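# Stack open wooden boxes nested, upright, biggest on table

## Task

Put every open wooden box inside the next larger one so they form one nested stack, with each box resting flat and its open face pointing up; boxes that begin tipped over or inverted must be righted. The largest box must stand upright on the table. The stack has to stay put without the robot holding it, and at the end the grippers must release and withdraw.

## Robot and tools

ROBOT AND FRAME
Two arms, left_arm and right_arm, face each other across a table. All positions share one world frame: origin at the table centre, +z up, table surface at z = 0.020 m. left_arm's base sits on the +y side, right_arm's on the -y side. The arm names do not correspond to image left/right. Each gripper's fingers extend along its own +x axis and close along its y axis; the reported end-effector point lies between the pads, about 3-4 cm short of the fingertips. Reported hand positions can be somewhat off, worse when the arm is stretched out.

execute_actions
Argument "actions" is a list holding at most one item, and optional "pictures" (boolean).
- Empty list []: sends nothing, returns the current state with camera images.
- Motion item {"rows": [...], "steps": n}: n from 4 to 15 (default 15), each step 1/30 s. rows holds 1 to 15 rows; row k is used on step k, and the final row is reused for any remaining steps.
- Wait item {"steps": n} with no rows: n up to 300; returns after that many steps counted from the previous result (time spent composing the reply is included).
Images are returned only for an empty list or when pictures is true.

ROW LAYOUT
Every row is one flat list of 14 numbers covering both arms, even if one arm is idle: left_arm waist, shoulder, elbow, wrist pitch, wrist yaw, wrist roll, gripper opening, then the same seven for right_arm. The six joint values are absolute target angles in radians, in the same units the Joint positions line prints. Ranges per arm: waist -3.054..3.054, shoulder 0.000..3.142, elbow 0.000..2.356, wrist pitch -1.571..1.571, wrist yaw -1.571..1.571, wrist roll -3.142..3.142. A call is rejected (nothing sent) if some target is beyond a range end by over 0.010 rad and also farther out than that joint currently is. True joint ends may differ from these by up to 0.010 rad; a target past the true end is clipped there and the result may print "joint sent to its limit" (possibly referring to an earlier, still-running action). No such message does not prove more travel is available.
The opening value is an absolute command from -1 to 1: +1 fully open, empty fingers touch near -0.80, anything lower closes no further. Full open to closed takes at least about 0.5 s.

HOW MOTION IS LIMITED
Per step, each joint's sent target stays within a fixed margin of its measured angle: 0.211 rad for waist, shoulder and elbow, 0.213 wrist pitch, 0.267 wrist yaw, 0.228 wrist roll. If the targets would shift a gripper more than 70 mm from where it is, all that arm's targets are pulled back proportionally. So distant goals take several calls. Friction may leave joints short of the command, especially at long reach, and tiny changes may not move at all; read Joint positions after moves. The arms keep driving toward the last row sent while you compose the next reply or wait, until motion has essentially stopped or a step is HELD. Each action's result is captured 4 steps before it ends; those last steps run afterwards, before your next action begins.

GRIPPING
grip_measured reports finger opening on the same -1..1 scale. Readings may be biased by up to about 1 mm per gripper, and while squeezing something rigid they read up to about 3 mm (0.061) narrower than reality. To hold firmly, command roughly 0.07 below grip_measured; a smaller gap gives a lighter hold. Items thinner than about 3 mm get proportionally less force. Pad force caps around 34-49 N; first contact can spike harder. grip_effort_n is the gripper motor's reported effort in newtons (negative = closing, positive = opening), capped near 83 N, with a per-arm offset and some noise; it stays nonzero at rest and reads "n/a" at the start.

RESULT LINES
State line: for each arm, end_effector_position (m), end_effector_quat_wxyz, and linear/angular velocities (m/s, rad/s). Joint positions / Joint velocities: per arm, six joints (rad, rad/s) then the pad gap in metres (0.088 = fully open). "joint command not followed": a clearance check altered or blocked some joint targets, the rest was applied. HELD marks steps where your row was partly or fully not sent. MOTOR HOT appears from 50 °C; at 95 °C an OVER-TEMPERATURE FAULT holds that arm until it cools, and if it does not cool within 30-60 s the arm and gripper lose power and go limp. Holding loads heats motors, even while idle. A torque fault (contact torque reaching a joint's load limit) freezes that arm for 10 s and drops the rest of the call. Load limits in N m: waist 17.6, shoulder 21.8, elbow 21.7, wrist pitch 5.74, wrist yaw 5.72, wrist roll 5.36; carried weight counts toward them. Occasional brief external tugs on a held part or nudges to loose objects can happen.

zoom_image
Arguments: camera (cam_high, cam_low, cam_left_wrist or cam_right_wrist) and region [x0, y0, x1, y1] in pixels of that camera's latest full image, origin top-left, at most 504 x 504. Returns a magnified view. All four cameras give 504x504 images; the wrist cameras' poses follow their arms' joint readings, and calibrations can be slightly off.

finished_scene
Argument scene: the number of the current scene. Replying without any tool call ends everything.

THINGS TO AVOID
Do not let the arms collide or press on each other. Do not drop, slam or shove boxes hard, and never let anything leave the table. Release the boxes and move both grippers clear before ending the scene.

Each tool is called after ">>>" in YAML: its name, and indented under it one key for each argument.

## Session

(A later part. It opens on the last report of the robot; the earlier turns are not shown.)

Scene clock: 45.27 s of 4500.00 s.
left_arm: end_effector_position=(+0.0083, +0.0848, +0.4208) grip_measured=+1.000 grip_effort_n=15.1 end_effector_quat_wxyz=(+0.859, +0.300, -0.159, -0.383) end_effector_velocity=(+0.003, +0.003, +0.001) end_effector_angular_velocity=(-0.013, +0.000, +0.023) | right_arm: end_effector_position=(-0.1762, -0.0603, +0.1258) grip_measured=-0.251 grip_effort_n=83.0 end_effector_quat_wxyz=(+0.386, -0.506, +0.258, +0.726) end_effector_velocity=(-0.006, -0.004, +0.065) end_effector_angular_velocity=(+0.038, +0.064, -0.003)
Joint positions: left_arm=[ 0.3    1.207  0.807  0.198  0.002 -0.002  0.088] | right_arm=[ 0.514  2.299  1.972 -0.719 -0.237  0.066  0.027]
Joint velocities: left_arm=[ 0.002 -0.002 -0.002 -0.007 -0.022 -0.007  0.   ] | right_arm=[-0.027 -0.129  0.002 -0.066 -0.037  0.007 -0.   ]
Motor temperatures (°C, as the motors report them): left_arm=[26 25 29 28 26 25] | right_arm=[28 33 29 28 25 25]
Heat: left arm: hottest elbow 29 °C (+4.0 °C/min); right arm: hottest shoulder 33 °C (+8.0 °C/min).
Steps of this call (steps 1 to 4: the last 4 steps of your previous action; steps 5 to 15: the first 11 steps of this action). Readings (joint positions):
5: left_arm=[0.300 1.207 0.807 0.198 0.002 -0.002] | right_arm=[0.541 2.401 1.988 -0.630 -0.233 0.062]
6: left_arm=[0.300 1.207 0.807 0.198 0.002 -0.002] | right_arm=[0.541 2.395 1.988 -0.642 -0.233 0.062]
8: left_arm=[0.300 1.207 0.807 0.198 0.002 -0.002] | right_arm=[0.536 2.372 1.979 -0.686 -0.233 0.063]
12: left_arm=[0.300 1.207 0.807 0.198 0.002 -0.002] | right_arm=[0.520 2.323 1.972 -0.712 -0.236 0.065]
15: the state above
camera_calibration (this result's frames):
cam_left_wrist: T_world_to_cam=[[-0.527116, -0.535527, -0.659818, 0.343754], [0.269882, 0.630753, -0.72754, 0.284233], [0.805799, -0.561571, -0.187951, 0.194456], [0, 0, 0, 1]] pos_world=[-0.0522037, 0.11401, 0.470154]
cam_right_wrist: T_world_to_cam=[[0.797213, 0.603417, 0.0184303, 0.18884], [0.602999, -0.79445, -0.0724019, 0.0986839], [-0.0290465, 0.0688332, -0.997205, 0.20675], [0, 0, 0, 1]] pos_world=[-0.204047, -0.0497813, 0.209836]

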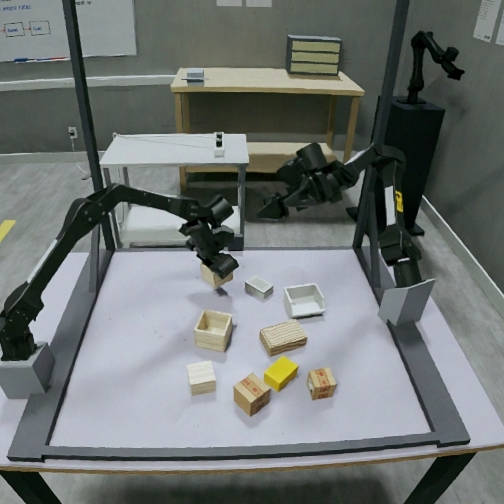

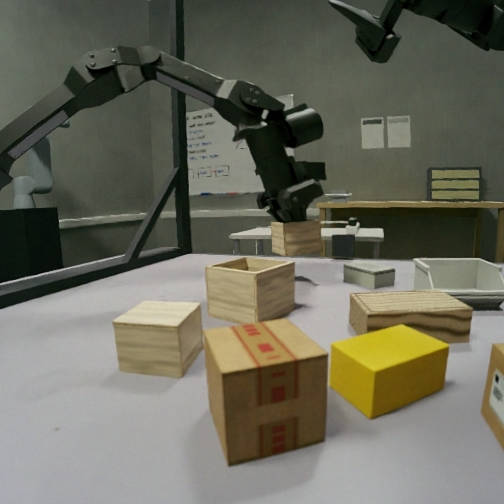

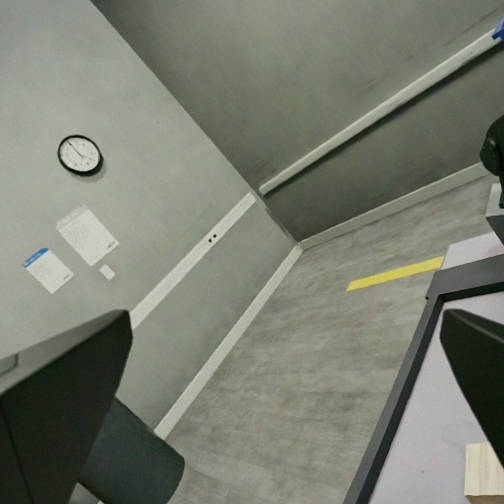

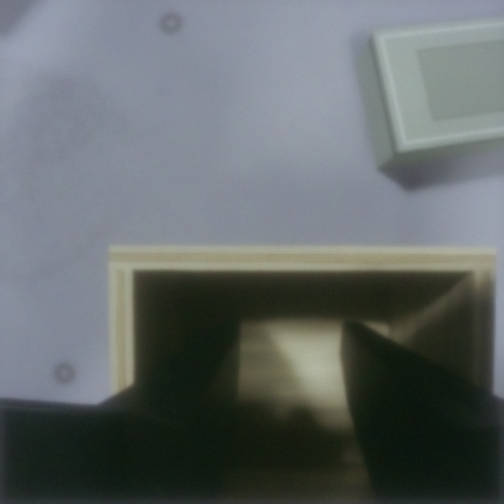

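>>> execute_actions:
  actions:
    - {"rows":[[0.3,1.2,0.8,0.2,0,0,1,0.5,2.2,1.93,-0.8,-0.23,0.1,0.5],[0.3,1.2,0.8,0.2,0,0,1,0.45,2.12,1.85,-0.8,-0.2,0.2,0.5],[0.3,1.2,0.8,0.2,0,0,1,0.38,2.06,1.72,-0.78,-0.16,0.35,0.5],[0.3,1.2,0.8,0.2,0,0,1,0.3,2.0,1.6,-0.75,-0.11,0.5,0.5],[0.3,1.2,0.8,0.2,0,0,1,0.224,1.983,1.509,-0.731,-0.076,0.62,0.5]],"steps":15}

>>> execute_actions:
  actions:
    - {"steps":15}
  pictures: true

Scene clock: 46.37 s of 4500.00 s.
left_arm: end_effector_position=(+0.0083, +0.0848, +0.4208) grip_measured=+1.000 grip_effort_n=15.1 end_effector_quat_wxyz=(+0.859, +0.300, -0.159, -0.383) end_effector_velocity=(+0.002, +0.002, +0.004) end_effector_angular_velocity=(-0.020, -0.007, +0.028) | right_arm: end_effector_position=(-0.0529, -0.0546, +0.1894) grip_measured=-0.251 grip_effort_n=83.0 end_effector_quat_wxyz=(+0.582, -0.400, +0.372, +0.602) end_effector_velocity=(+0.520, -0.047, +0.055) end_effector_angular_velocity=(+0.019, +0.161, -2.351)
Joint positions: left_arm=[ 0.3    1.207  0.807  0.198  0.002 -0.002  0.088] | right_arm=[ 0.307  2.051  1.701 -0.737 -0.122  0.398  0.027]
Joint velocities: left_arm=[-0.002  0.002  0.007 -0.007 -0.037 -0.007  0.   ] | right_arm=[-0.838 -0.623 -1.136  0.095  0.344  1.429 -0.   ]
Motor temperatures (°C, as the motors report them): left_arm=[26 25 29 28 26 25] | right_arm=[28 33 29 28 25 25]
Heat: left arm: hottest elbow 29 °C (+3.9 °C/min); right arm: hottest shoulder 33 °C (+7.8 °C/min).
Steps of this call (steps 1 to 4: the last 4 steps of your previous action; steps 5 to 15: the robot went on to your last target; steps 16 to 22: nothing new was sent; steps 23 to 33: the first 11 steps of this action). Readings (joint positions):
23: left_arm=[0.300 1.207 0.807 0.198 0.002 -0.002] | right_arm=[0.514 2.288 1.968 -0.731 -0.238 0.071]
24: left_arm=[0.300 1.207 0.807 0.198 0.002 -0.002] | right_arm=[0.512 2.271 1.952 -0.746 -0.238 0.093]
26: left_arm=[0.300 1.207 0.807 0.198 0.002 -0.002] | right_arm=[0.493 2.215 1.885 -0.771 -0.220 0.162]
30: left_arm=[0.300 1.207 0.807 0.198 0.002 -0.002] | right_arm=[0.395 2.117 1.793 -0.750 -0.161 0.278]
33: the state above

Scene clock: 46.87 s of 4500.00 s.
left_arm: end_effector_position=(+0.0083, +0.0848, +0.4208) grip_measured=+1.000 grip_effort_n=15.1 end_effector_quat_wxyz=(+0.859, +0.300, -0.159, -0.383) end_effector_velocity=(+0.002, +0.002, -0.000) end_effector_angular_velocity=(-0.010, +0.001, +0.019) | right_arm: end_effector_position=(+0.0098, -0.0787, +0.1727) grip_measured=-0.251 grip_effort_n=83.0 end_effector_quat_wxyz=(+0.659, -0.346, +0.451, +0.492) end_effector_velocity=(+0.001, -0.002, +0.007) end_effector_angular_velocity=(+0.010, +0.021, -0.037)
Joint positions: left_arm=[ 0.3    1.207  0.807  0.198  0.002 -0.002  0.088] | right_arm=[ 0.225  1.994  1.524 -0.733 -0.082  0.615  0.027]
Joint velocities: left_arm=[-0.002 -0.002 -0.002 -0.007 -0.022 -0.007  0.   ] | right_arm=[-0.007 -0.022 -0.007 -0.007 -0.007  0.037 -0.   ]
Motor temperatures (°C, as the motors report them): left_arm=[26 25 29 28 26 25] | right_arm=[28 33 30 28 25 25]
Heat: left arm: hottest elbow 29 °C (+3.8 °C/min); right arm: hottest shoulder 33 °C (+7.7 °C/min).
Kept back: nothing.
Steps of this call (steps 1 to 4: the last 4 steps of your previous action; steps 5 to 15: the robot went on to your last target). Readings (joint positions):
1: left_arm=[0.300 1.207 0.807 0.198 0.002 -0.002] | right_arm=[0.280 2.032 1.662 -0.736 -0.111 0.449]
2: left_arm=[0.300 1.207 0.807 0.198 0.002 -0.002] | right_arm=[0.258 2.017 1.626 -0.736 -0.101 0.493]
4: left_arm=[0.300 1.207 0.807 0.198 0.002 -0.002] | right_arm=[0.227 2.007 1.575 -0.737 -0.088 0.549]
8: left_arm=[0.300 1.207 0.807 0.198 0.002 -0.002] | right_arm=[0.221 2.006 1.529 -0.737 -0.084 0.597]
15: the state above
camera_calibration (this result's frames):
cam_left_wrist: T_world_to_cam=[[-0.527116, -0.535527, -0.659818, 0.343754], [0.269882, 0.630753, -0.72754, 0.284233], [0.805799, -0.561571, -0.187951, 0.194456], [0, 0, 0, 1]] pos_world=[-0.0522037, 0.11401, 0.470154]
cam_right_wrist: T_world_to_cam=[[0.972109, -0.234148, 0.0133733, -0.0159338], [-0.232646, -0.969945, -0.0712923, -0.0304829], [0.0296644, 0.0661926, -0.997366, 0.259472], [0, 0, 0, 1]] pos_world=[0.000700589, -0.0504728, 0.256828]

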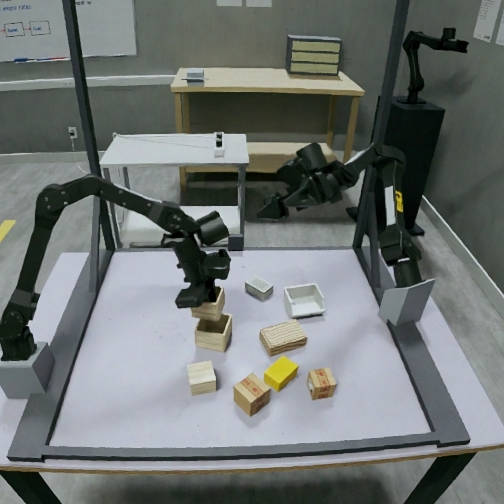

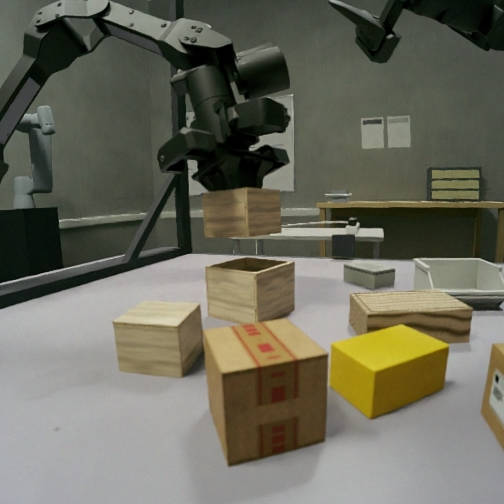

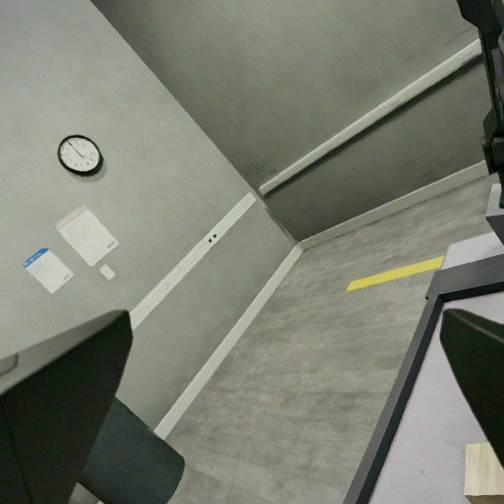

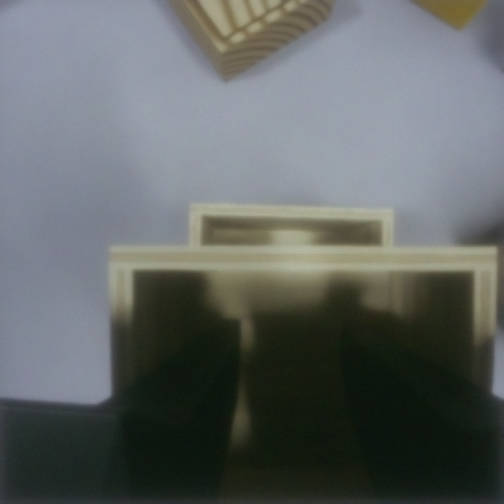

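>>> execute_actions:
  actions:
    - {"rows":[[0.3,1.2,0.8,0.2,0,0,1,0.184,2.035,1.569,-0.743,-0.09,0.58,0.5]],"steps":15}
  pictures: true

Scene clock: 47.77 s of 4500.00 s.
left_arm: end_effector_position=(+0.0083, +0.0848, +0.4208) grip_measured=+1.000 grip_effort_n=15.1 end_effector_quat_wxyz=(+0.859, +0.300, -0.159, -0.383) end_effector_velocity=(-0.000, +0.002, -0.004) end_effector_angular_velocity=(+0.006, +0.013, +0.011) | right_arm: end_effector_position=(+0.0258, -0.0680, +0.1759) grip_measured=-0.251 grip_effort_n=83.0 end_effector_quat_wxyz=(+0.664, -0.344, +0.449, +0.489) end_effector_velocity=(-0.003, +0.000, -0.007) end_effector_angular_velocity=(-0.029, +0.022, +0.024)
Joint positions: left_arm=[ 0.3    1.207  0.807  0.198  0.002 -0.002  0.088] | right_arm=[ 0.184  2.02   1.554 -0.74  -0.085  0.584  0.027]
Joint velocities: left_arm=[-0.007 -0.007 -0.002 -0.022 -0.007 -0.007  0.   ] | right_arm=[-0.002  0.022  0.012 -0.007 -0.037 -0.022 -0.   ]
Motor temperatures (°C, as the motors report them): left_arm=[26 25 29 28 26 25] | right_arm=[28 34 30 28 25 25]
Heat: left arm: hottest elbow 29 °C (+3.8 °C/min); right arm: hottest shoulder 34 °C (+8.8 °C/min).
Steps of this call (steps 1 to 15: the robot went on to your last target; step 16: nothing new was sent; steps 17 to 27: the first 11 steps of this action). Readings (joint positions):
17: left_arm=[0.300 1.207 0.807 0.198 0.002 -0.002] | right_arm=[0.224 1.994 1.523 -0.734 -0.082 0.614]
18: left_arm=[0.300 1.207 0.807 0.198 0.002 -0.002] | right_arm=[0.219 1.998 1.528 -0.736 -0.082 0.607]
20: left_arm=[0.300 1.207 0.807 0.198 0.002 -0.002] | right_arm=[0.206 2.007 1.540 -0.736 -0.082 0.596]
24: left_arm=[0.300 1.207 0.807 0.198 0.002 -0.002] | right_arm=[0.185 2.017 1.552 -0.739 -0.082 0.587]
27: the state above
camera_calibration (this result's frames):
cam_left_wrist: T_world_to_cam=[[-0.527116, -0.535527, -0.659818, 0.343754], [0.269882, 0.630753, -0.72754, 0.284233], [0.805799, -0.561571, -0.187951, 0.194456], [0, 0, 0, 1]] pos_world=[-0.0522037, 0.11401, 0.470154]
cam_right_wrist: T_world_to_cam=[[0.969491, -0.244323, 0.019826, -0.0307732], [-0.242098, -0.967053, -0.0787254, -0.0143631], [0.0384071, 0.0715237, -0.996699, 0.261452], [0, 0, 0, 1]] pos_world=[0.0163155, -0.0401084, 0.260068]

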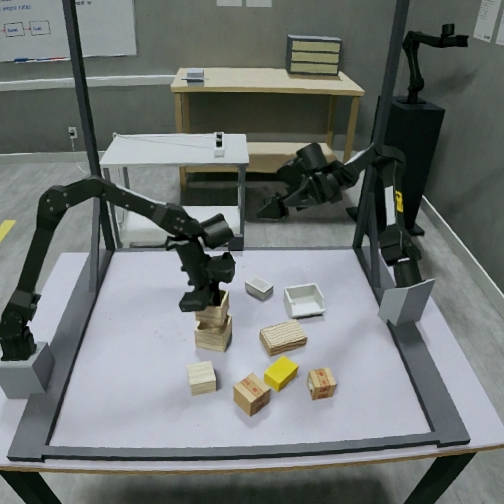

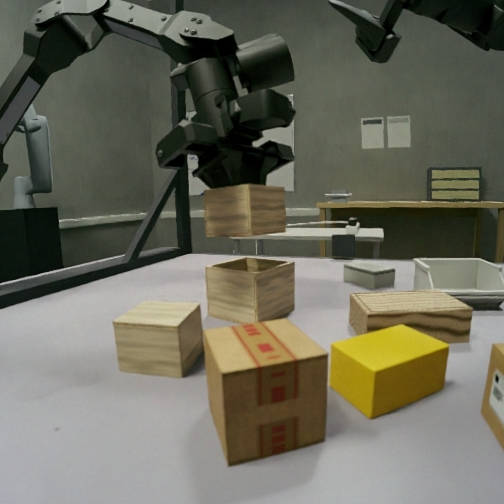

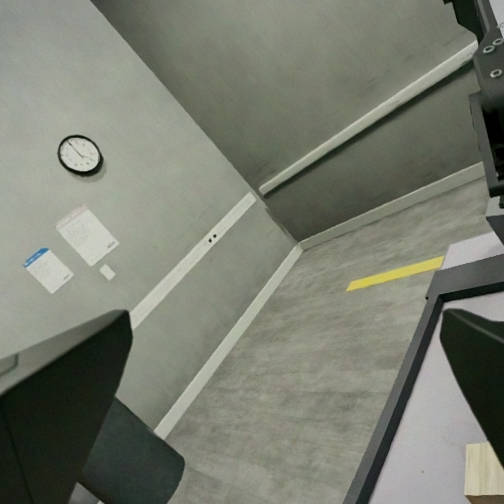

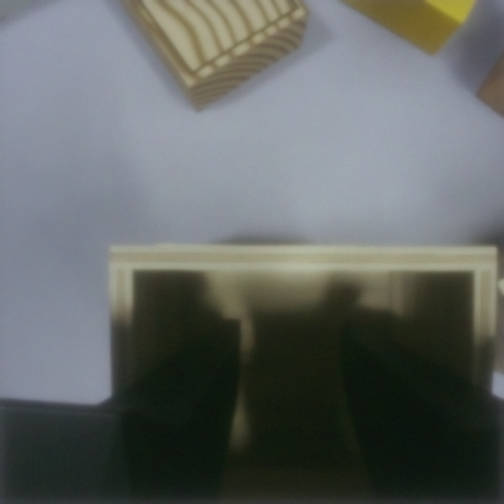

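>>> execute_actions:
  actions:
    - {"rows":[[0.3,1.2,0.8,0.2,0,0,1,0.195,2.055,1.552,-0.70,-0.087,0.59,0.5],[0.3,1.2,0.8,0.2,0,0,1,0.207,2.08,1.535,-0.665,-0.083,0.60,0.5]],"steps":15}
  pictures: true

>>> zoom_image:
  camera: "cam_low"
  region: [170, 170, 330, 330]

>>> zoom_image:
  camera: "cam_high"
  region: [160, 270, 270, 360]

Scene clock: 48.40 s of 4500.00 s.
left_arm: end_effector_position=(+0.0083, +0.0848, +0.4208) grip_measured=+1.000 grip_effort_n=15.1 end_effector_quat_wxyz=(+0.859, +0.300, -0.159, -0.383) end_effector_velocity=(-0.003, -0.002, +0.001) end_effector_angular_velocity=(-0.006, +0.003, -0.016) | right_arm: end_effector_position=(+0.0196, -0.0608, +0.1542) grip_measured=-0.251 grip_effort_n=83.0 end_effector_quat_wxyz=(+0.660, -0.343, +0.448, +0.495) end_effector_velocity=(-0.003, +0.007, +0.003) end_effector_angular_velocity=(+0.031, +0.013, +0.017)
Joint positions: left_arm=[ 0.3    1.207  0.807  0.198  0.002 -0.002  0.088] | right_arm=[ 0.206  2.068  1.546 -0.673 -0.085  0.597  0.027]
Joint velocities: left_arm=[-0.002 -0.002  0.002  0.007  0.007 -0.007  0.   ] | right_arm=[-0.002 -0.002 -0.002  0.037 -0.007 -0.007 -0.   ]
Motor temperatures (°C, as the motors report them): left_arm=[26 25 29 28 26 25] | right_arm=[28 34 30 28 25 25]
Heat: left arm: hottest elbow 29 °C (+3.7 °C/min); right arm: hottest shoulder 34 °C (+8.7 °C/min).
Steps of this call (steps 1 to 4: the last 4 steps of your previous action; steps 5 to 8: the robot went on to your last target; steps 9 to 19: the first 11 steps of this action). Readings (joint positions):
9: left_arm=[0.300 1.207 0.807 0.198 0.002 -0.002] | right_arm=[0.184 2.023 1.557 -0.739 -0.085 0.582]
10: left_arm=[0.300 1.207 0.807 0.198 0.002 -0.002] | right_arm=[0.185 2.028 1.557 -0.728 -0.085 0.584]
12: left_arm=[0.300 1.207 0.807 0.198 0.002 -0.002] | right_arm=[0.191 2.042 1.557 -0.692 -0.085 0.590]
16: left_arm=[0.300 1.207 0.807 0.198 0.002 -0.002] | right_arm=[0.204 2.064 1.549 -0.678 -0.085 0.595]
19: the state above
camera_calibration (this result's frames):
cam_left_wrist: T_world_to_cam=[[-0.527116, -0.535527, -0.659818, 0.343754], [0.269882, 0.630753, -0.72754, 0.284233], [0.805799, -0.561571, -0.187951, 0.194456], [0, 0, 0, 1]] pos_world=[-0.0522037, 0.11401, 0.470154]
cam_right_wrist: T_world_to_cam=[[0.972579, -0.232253, 0.0122019, -0.0207854], [-0.230537, -0.969662, -0.0812893, -0.0105807], [0.0307114, 0.0762473, -0.996616, 0.239946], [0, 0, 0, 1]] pos_world=[0.0104072, -0.0333824, 0.238527]

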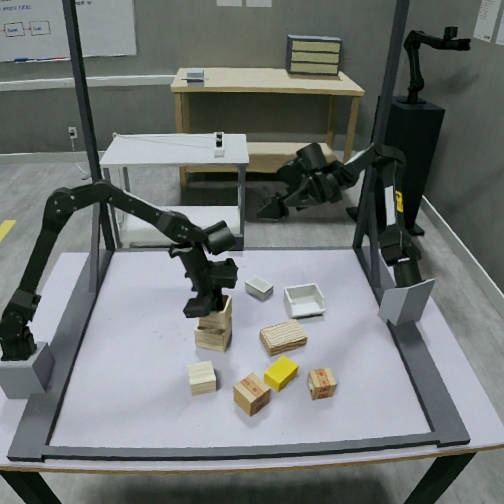

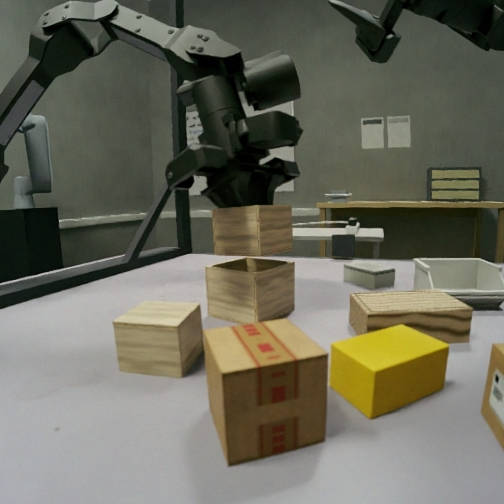

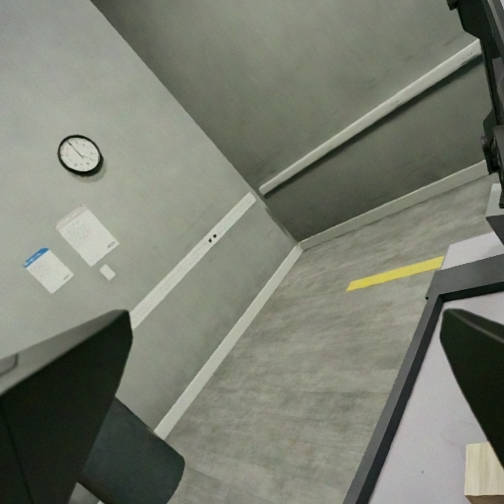

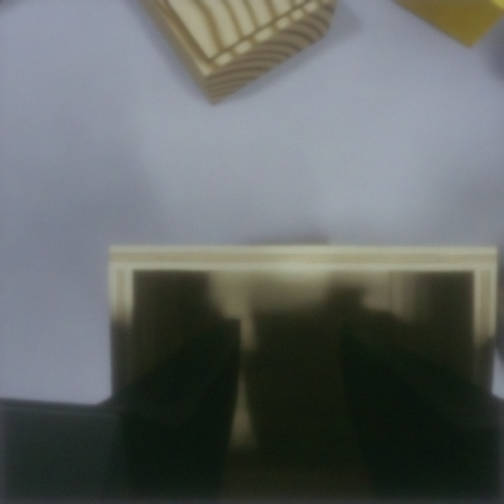

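Region (170, 170, 330, 330) of cam_low's 504x504 image, scaled by 3.150, with more detail than that image has.

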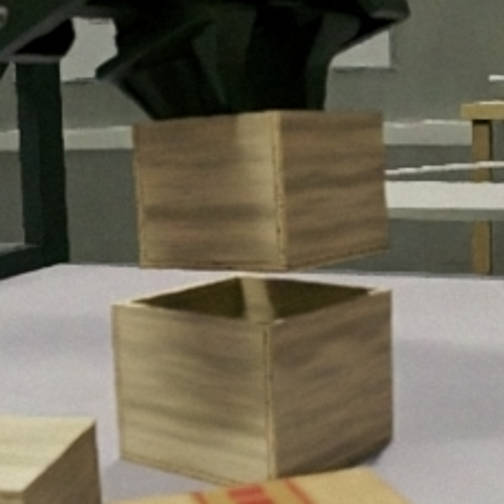

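Region (160, 270, 270, 360) of cam_high's 504x504 image, scaled by 4.582, with more detail than that image has; it fills the top 412 rows of this view, and the rest is white.

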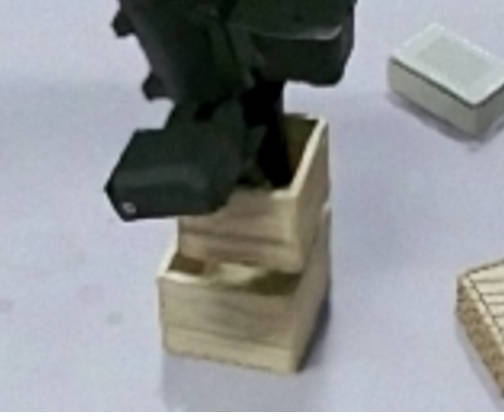

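>>> execute_actions:
  actions:
    - {"rows":[[0.3,1.2,0.8,0.2,0,0,1,0.203,2.06,1.51,-0.665,-0.083,0.60,0.5]],"steps":12}
  pictures: true

>>> zoom_image:
  camera: "cam_low"
  region: [170, 170, 330, 330]

>>> zoom_image:
  camera: "cam_high"
  region: [160, 270, 270, 360]

Scene clock: 48.90 s of 4500.00 s.
left_arm: end_effector_position=(+0.0083, +0.0848, +0.4208) grip_measured=+1.000 grip_effort_n=15.1 end_effector_quat_wxyz=(+0.859, +0.300, -0.159, -0.383) end_effector_velocity=(+0.003, +0.003, +0.001) end_effector_angular_velocity=(-0.013, +0.000, +0.023) | right_arm: end_effector_position=(+0.0227, -0.0653, +0.1482) grip_measured=-0.251 grip_effort_n=83.0 end_effector_quat_wxyz=(+0.660, -0.347, +0.452, +0.489) end_effector_velocity=(+0.002, -0.005, -0.003) end_effector_angular_velocity=(-0.017, +0.005, -0.012)
Joint positions: left_arm=[ 0.3    1.207  0.807  0.198  0.002 -0.002  0.088] | right_arm=[ 0.206  2.068  1.523 -0.665 -0.085  0.598  0.027]
Joint velocities: left_arm=[ 0.002 -0.002 -0.002 -0.007 -0.022 -0.007  0.   ] | right_arm=[-0.002 -0.002 -0.012 -0.007 -0.007  0.007 -0.   ]
Motor temperatures (°C, as the motors report them): left_arm=[26 25 29 28 26 25] | right_arm=[28 34 30 28 25 25]
Heat: left arm: hottest elbow 29 °C (+3.7 °C/min); right arm: hottest shoulder 34 °C (+8.6 °C/min).
Steps of this call (steps 1 to 4: the last 4 steps of your previous action; steps 5 to 7: the robot went on to your last target; steps 8 to 15: the first 8 steps of this action). Readings (joint positions):
8: left_arm=[0.300 1.207 0.807 0.198 0.002 -0.002] | right_arm=[0.206 2.068 1.544 -0.667 -0.085 0.598]
9: left_arm=[0.300 1.207 0.807 0.198 0.002 -0.002] | right_arm=[0.206 2.068 1.541 -0.665 -0.085 0.598]
11: left_arm=[0.300 1.207 0.807 0.198 0.002 -0.002] | right_arm=[0.206 2.068 1.533 -0.665 -0.085 0.598]
15: the state above
camera_calibration (this result's frames):
cam_left_wrist: T_world_to_cam=[[-0.527116, -0.535527, -0.659818, 0.343754], [0.269882, 0.630753, -0.72754, 0.284233], [0.805799, -0.561571, -0.187951, 0.194456], [0, 0, 0, 1]] pos_world=[-0.0522037, 0.11401, 0.470154]
cam_right_wrist: T_world_to_cam=[[0.971181, -0.237626, 0.0184618, -0.0260034], [-0.235867, -0.969343, -0.0688534, -0.0164357], [0.0342572, 0.0625146, -0.997456, 0.233394], [0, 0, 0, 1]] pos_world=[0.013382, -0.0367015, 0.232148]

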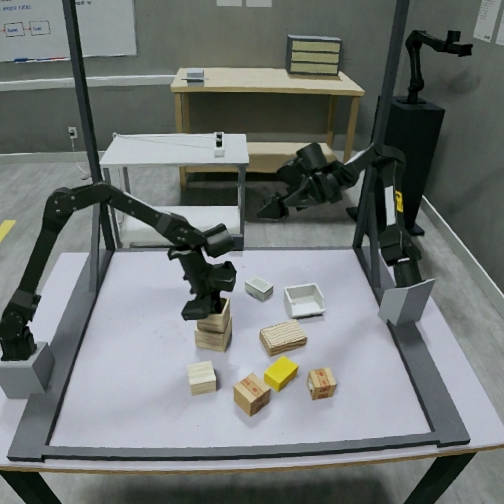

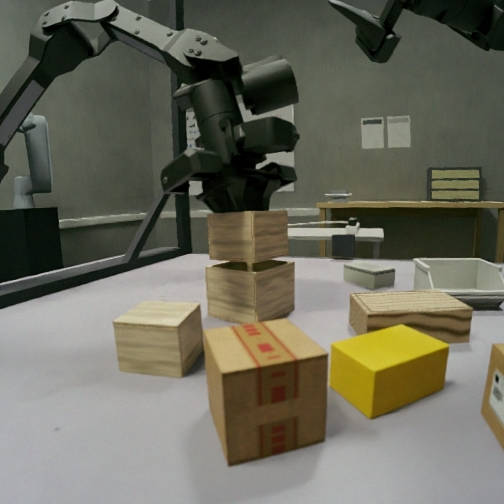

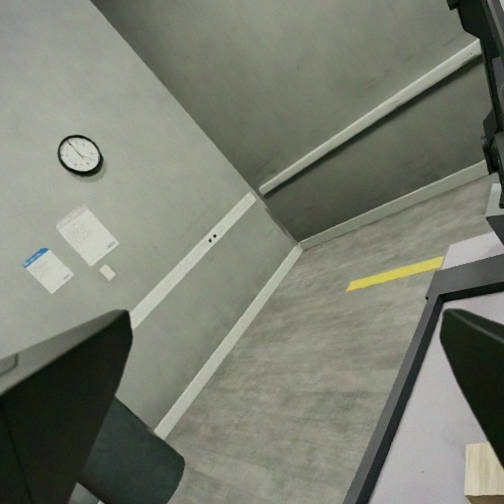

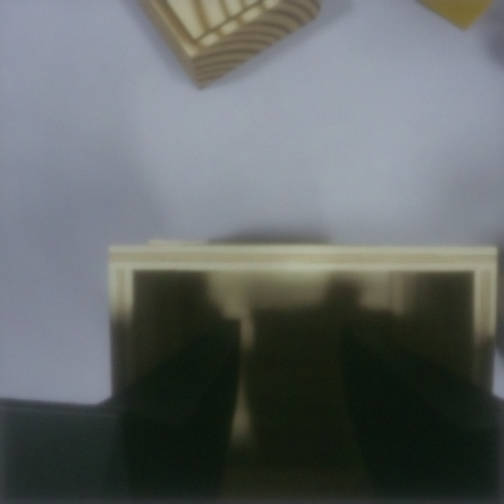

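Region (170, 170, 330, 330) of cam_low's 504x504 image, scaled by 3.150, with more detail than that image has.

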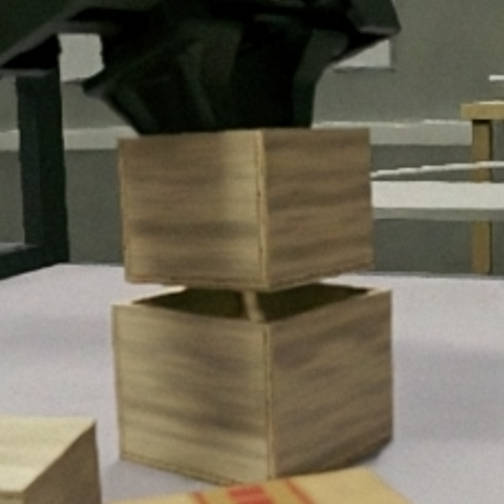

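Region (160, 270, 270, 360) of cam_high's 504x504 image, scaled by 4.582, with more detail than that image has; it fills the top 412 rows of this view, and the rest is white.

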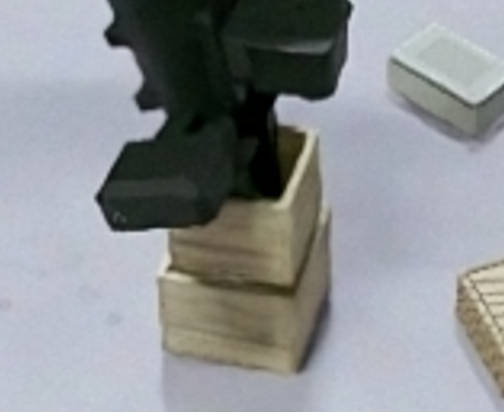

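>>> execute_actions:
  actions:
    - {"rows":[[0.3,1.2,0.8,0.2,0,0,1,0.216,2.095,1.507,-0.63,-0.082,0.607,0.5],[0.3,1.2,0.8,0.2,0,0,1,0.222,2.11,1.494,-0.60,-0.08,0.615,0.5],[0.3,1.2,0.8,0.2,0,0,1,0.228,2.127,1.481,-0.57,-0.077,0.622,0.5],[0.3,1.2,0.8,0.2,0,0,1,0.235,2.144,1.468,-0.54,-0.075,0.629,0.5],[0.3,1.2,0.8,0.2,0,0,1,0.241,2.16,1.456,-0.51,-0.073,0.636,0.5],[0.3,1.2,0.8,0.2,0,0,1,0.248,2.177,1.444,-0.483,-0.07,0.642,0.5],[0.3,1.2,0.8,0.2,0,0,1,0.254,2.19,1.432,-0.457,-0.068,0.648,0.5]],"steps":15}

>>> execute_actions:
  actions:
    - {"steps":8}
  pictures: true

Scene clock: 49.57 s of 4500.00 s.
left_arm: end_effector_position=(+0.0083, +0.0848, +0.4208) grip_measured=+1.000 grip_effort_n=15.1 end_effector_quat_wxyz=(+0.859, +0.300, -0.159, -0.383) end_effector_velocity=(+0.000, +0.001, -0.001) end_effector_angular_velocity=(-0.008, +0.002, +0.002) | right_arm: end_effector_position=(+0.0178, -0.0408, +0.1341) grip_measured=-0.237 grip_effort_n=83.0 end_effector_quat_wxyz=(+0.673, -0.303, +0.431, +0.519) end_effector_velocity=(-0.006, +0.030, -0.001) end_effector_angular_velocity=(+0.162, +0.032, -0.007)
Joint positions: left_arm=[ 0.3    1.207  0.807  0.198  0.002 -0.002  0.088] | right_arm=[ 0.217  2.107  1.489 -0.476 -0.064  0.639  0.027]
Joint velocities: left_arm=[-0.002 -0.002 -0.007  0.007 -0.007 -0.007  0.   ] | right_arm=[ 0.007  0.022 -0.032  0.212  0.037  0.051  0.   ]
Motor temperatures (°C, as the motors report them): left_arm=[26 25 29 28 26 25] | right_arm=[28 34 30 28 25 25]
Heat: left arm: hottest elbow 29 °C (+3.6 °C/min); right arm: hottest shoulder 34 °C (+8.5 °C/min).
Steps of this call (steps 1 to 4: the last 4 steps of your previous action; steps 5 to 9: the robot went on to your last target; steps 10 to 20: the first 11 steps of this action). Readings (joint positions):
10: left_arm=[0.300 1.207 0.807 0.198 0.002 -0.002] | right_arm=[0.206 2.068 1.522 -0.663 -0.085 0.599]
11: left_arm=[0.300 1.207 0.807 0.198 0.002 -0.002] | right_arm=[0.206 2.070 1.519 -0.652 -0.085 0.602]
13: left_arm=[0.300 1.207 0.807 0.198 0.002 -0.002] | right_arm=[0.211 2.081 1.511 -0.609 -0.084 0.610]
17: left_arm=[0.300 1.207 0.807 0.198 0.002 -0.002] | right_arm=[0.216 2.102 1.494 -0.514 -0.069 0.632]
20: the state above

Scene clock: 49.83 s of 4500.00 s.
left_arm: end_effector_position=(+0.0083, +0.0848, +0.4208) grip_measured=+1.000 grip_effort_n=15.1 end_effector_quat_wxyz=(+0.859, +0.300, -0.159, -0.383) end_effector_velocity=(-0.002, -0.001, -0.000) end_effector_angular_velocity=(-0.013, +0.016, -0.013) | right_arm: end_effector_position=(+0.0170, -0.0376, +0.1338) grip_measured=-0.237 grip_effort_n=83.0 end_effector_quat_wxyz=(+0.675, -0.296, +0.428, +0.524) end_effector_velocity=(+0.001, +0.004, +0.001) end_effector_angular_velocity=(+0.020, +0.002, -0.007)
Joint positions: left_arm=[ 0.3    1.207  0.807  0.198  0.002 -0.002  0.088] | right_arm=[ 0.219  2.109  1.485 -0.453 -0.06   0.644  0.027]
Joint velocities: left_arm=[-0.002 -0.002 -0.002  0.007  0.007 -0.022  0.   ] | right_arm=[-0.002  0.002 -0.002  0.022  0.007  0.007 -0.   ]
Motor temperatures (°C, as the motors report them): left_arm=[26 25 29 28 26 25] | right_arm=[28 34 30 28 25 25]
Heat: left arm: hottest elbow 29 °C (+3.6 °C/min); right arm: hottest shoulder 34 °C (+8.4 °C/min).
Kept back: nothing.
Steps of this call (steps 1 to 4: the last 4 steps of your previous action; steps 5 to 8: the robot went on to your last target). Readings (joint positions):
1: left_arm=[0.300 1.207 0.807 0.198 0.002 -0.002] | right_arm=[0.218 2.107 1.488 -0.470 -0.063 0.640]
2: left_arm=[0.300 1.207 0.807 0.198 0.002 -0.002] | right_arm=[0.218 2.108 1.487 -0.465 -0.062 0.641]
4: left_arm=[0.300 1.207 0.807 0.198 0.002 -0.002] | right_arm=[0.218 2.109 1.486 -0.458 -0.061 0.643]
8: the state above
camera_calibration (this result's frames):
cam_left_wrist: T_world_to_cam=[[-0.527116, -0.535527, -0.659818, 0.343754], [0.269882, 0.630753, -0.72754, 0.284233], [0.805799, -0.561571, -0.187951, 0.194456], [0, 0, 0, 1]] pos_world=[-0.0522037, 0.11401, 0.470154]
cam_right_wrist: T_world_to_cam=[[0.971055, -0.235233, -0.0414492, -0.00554497], [-0.238804, -0.95246, -0.189191, 0.0248069], [0.0050253, 0.193613, -0.981065, 0.220724], [0, 0, 0, 1]] pos_world=[0.0101992, -0.0204119, 0.221008]

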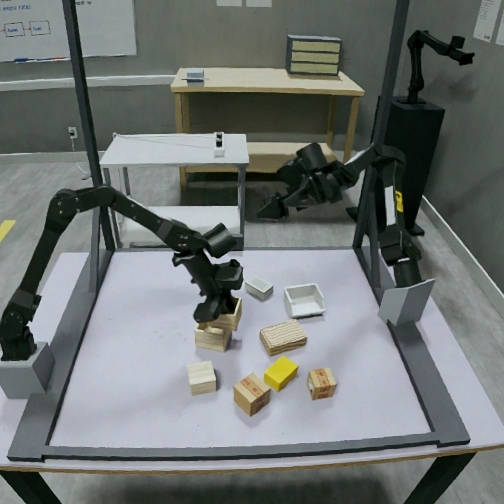

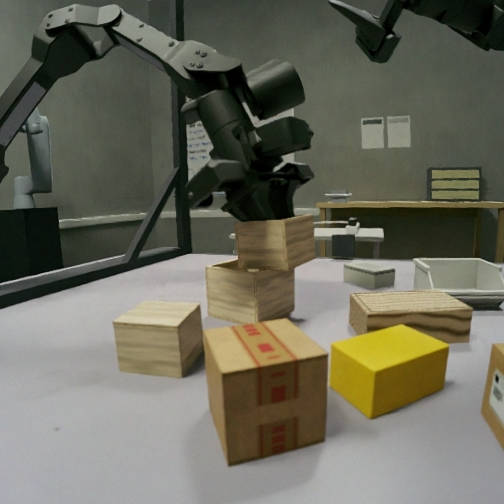

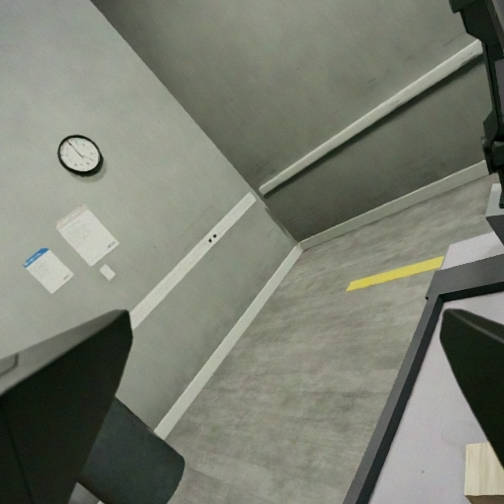

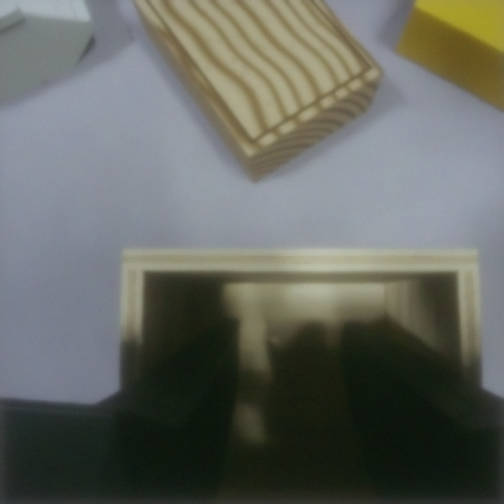

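>>> execute_actions:
  actions:
    - {"rows":[[0.3,1.2,0.8,0.2,0,0,1,0.21,2.06,1.5,-0.46,-0.065,0.64,0.5],[0.3,1.2,0.8,0.2,0,0,1,0.21,2.05,1.51,-0.5,-0.07,0.63,0.5],[0.3,1.2,0.8,0.2,0,0,1,0.208,2.05,1.52,-0.6,-0.08,0.61,0.5],[0.3,1.2,0.8,0.2,0,0,1,0.206,2.055,1.523,-0.665,-0.085,0.598,0.5]],"steps":15}

>>> execute_actions:
  actions:
    - {"steps":8}
  pictures: true

>>> zoom_image:
  camera: "cam_low"
  region: [170, 170, 330, 330]

>>> zoom_image:
  camera: "cam_high"
  region: [160, 270, 270, 360]

Scene clock: 50.43 s of 4500.00 s.
left_arm: end_effector_position=(+0.0083, +0.0848, +0.4208) grip_measured=+1.000 grip_effort_n=15.1 end_effector_quat_wxyz=(+0.859, +0.300, -0.159, -0.383) end_effector_velocity=(-0.004, -0.001, +0.001) end_effector_angular_velocity=(-0.006, +0.003, -0.016) | right_arm: end_effector_position=(+0.0240, -0.0668, +0.1420) grip_measured=-0.222 grip_effort_n=83.0 end_effector_quat_wxyz=(+0.662, -0.348, +0.451, +0.487) end_effector_velocity=(+0.009, -0.023, +0.008) end_effector_angular_velocity=(-0.110, -0.024, +0.006)
Joint positions: left_arm=[ 0.3    1.207  0.807  0.198  0.002 -0.002  0.088] | right_arm=[ 0.21   2.073  1.505 -0.646 -0.079  0.604  0.028]
Joint velocities: left_arm=[-0.002 -0.007 -0.002  0.007  0.007 -0.007  0.   ] | right_arm=[-0.017 -0.027  0.017 -0.154 -0.022 -0.051 -0.   ]
Motor temperatures (°C, as the motors report them): left_arm=[26 25 29 28 26 25] | right_arm=[28 34 30 28 25 25]
Heat: left arm: hottest elbow 29 °C (+3.6 °C/min); right arm: hottest shoulder 34 °C (+8.3 °C/min).
Steps of this call (steps 1 to 7: the robot went on to your last target; steps 8 to 18: the first 11 steps of this action). Readings (joint positions):
8: left_arm=[0.300 1.207 0.807 0.198 0.002 -0.002] | right_arm=[0.218 2.100 1.487 -0.450 -0.059 0.644]
9: left_arm=[0.300 1.207 0.807 0.198 0.002 -0.002] | right_arm=[0.217 2.094 1.488 -0.455 -0.061 0.644]
11: left_arm=[0.300 1.207 0.807 0.198 0.002 -0.002] | right_arm=[0.216 2.086 1.498 -0.518 -0.067 0.631]
15: left_arm=[0.300 1.207 0.807 0.198 0.002 -0.002] | right_arm=[0.212 2.075 1.503 -0.622 -0.076 0.610]
18: the state above

Scene clock: 50.70 s of 4500.00 s.
left_arm: end_effector_position=(+0.0083, +0.0848, +0.4208) grip_measured=+1.000 grip_effort_n=15.1 end_effector_quat_wxyz=(+0.859, +0.300, -0.159, -0.383) end_effector_velocity=(+0.001, +0.001, +0.002) end_effector_angular_velocity=(-0.009, +0.003, +0.009) | right_arm: end_effector_position=(+0.0234, -0.0676, +0.1456) grip_measured=-0.222 grip_effort_n=83.0 end_effector_quat_wxyz=(+0.661, -0.349, +0.451, +0.487) end_effector_velocity=(-0.002, -0.007, +0.003) end_effector_angular_velocity=(-0.024, -0.001, +0.005)
Joint positions: left_arm=[ 0.3    1.207  0.807  0.198  0.002 -0.002  0.088] | right_arm=[ 0.209  2.067  1.512 -0.661 -0.08   0.601  0.028]
Joint velocities: left_arm=[ 0.002 -0.002  0.002 -0.007 -0.007 -0.007  0.   ] | right_arm=[ 0.002 -0.012  0.002 -0.037 -0.007 -0.007 -0.   ]
Motor temperatures (°C, as the motors report them): left_arm=[26 25 29 28 26 25] | right_arm=[28 34 30 28 25 25]
Heat: left arm: hottest elbow 29 °C (+3.6 °C/min); right arm: hottest shoulder 34 °C (+8.3 °C/min).
Kept back: nothing.
Steps of this call (steps 1 to 4: the last 4 steps of your previous action; steps 5 to 8: the robot went on to your last target). Readings (joint positions):
1: left_arm=[0.300 1.207 0.807 0.198 0.002 -0.002] | right_arm=[0.209 2.072 1.507 -0.651 -0.079 0.603]
2: left_arm=[0.300 1.207 0.807 0.198 0.002 -0.002] | right_arm=[0.209 2.071 1.507 -0.654 -0.079 0.602]
4: left_arm=[0.300 1.207 0.807 0.198 0.002 -0.002] | right_arm=[0.209 2.069 1.509 -0.657 -0.080 0.602]
8: the state above
camera_calibration (this result's frames):
cam_left_wrist: T_world_to_cam=[[-0.527116, -0.535527, -0.659818, 0.343754], [0.269882, 0.630753, -0.72754, 0.284233], [0.805799, -0.561571, -0.187951, 0.194456], [0, 0, 0, 1]] pos_world=[-0.0522037, 0.11401, 0.470154]
cam_right_wrist: T_world_to_cam=[[0.970447, -0.240081, 0.0243851, -0.0282384], [-0.238068, -0.969008, -0.0659352, -0.0190781], [0.0394591, 0.0581812, -0.997526, 0.230501], [0, 0, 0, 1]] pos_world=[0.0137666, -0.0386772, 0.229361]

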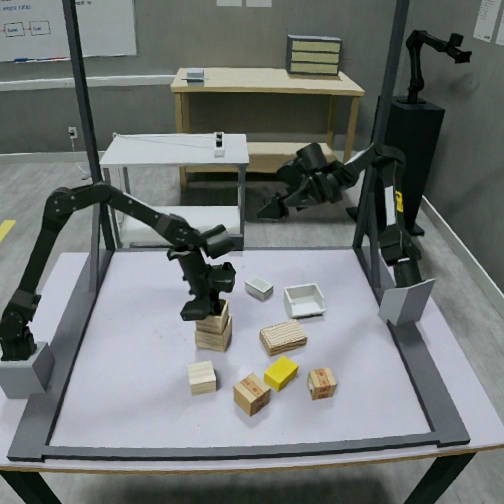

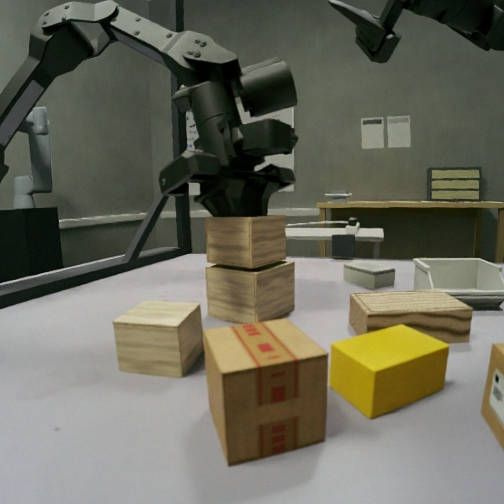

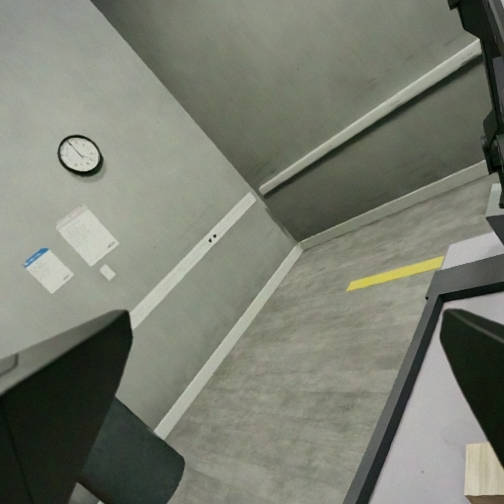

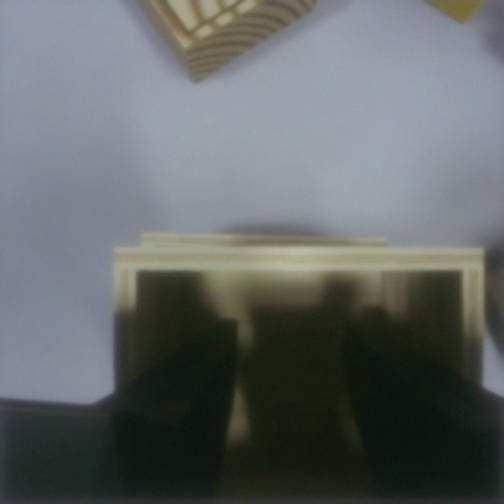

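Region (170, 170, 330, 330) of cam_low's 504x504 image, scaled by 3.150, with more detail than that image has.

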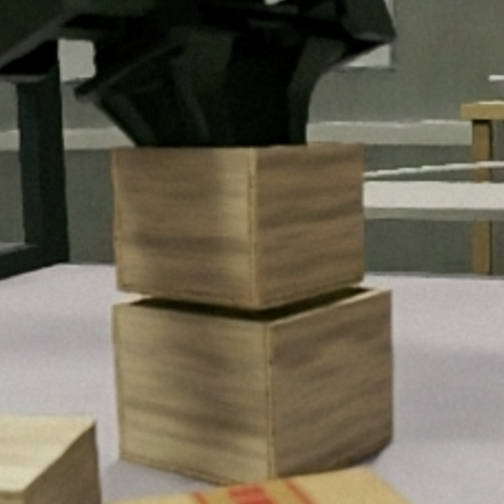

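Region (160, 270, 270, 360) of cam_high's 504x504 image, scaled by 4.582, with more detail than that image has; it fills the top 412 rows of this view, and the rest is white.

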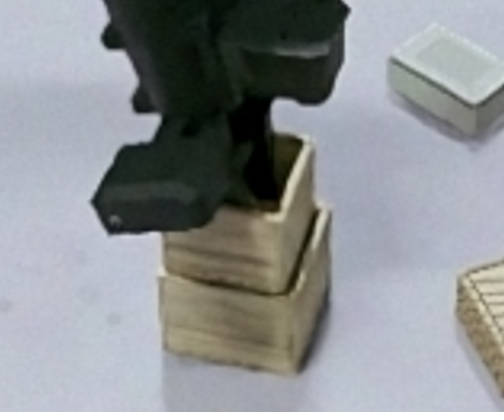

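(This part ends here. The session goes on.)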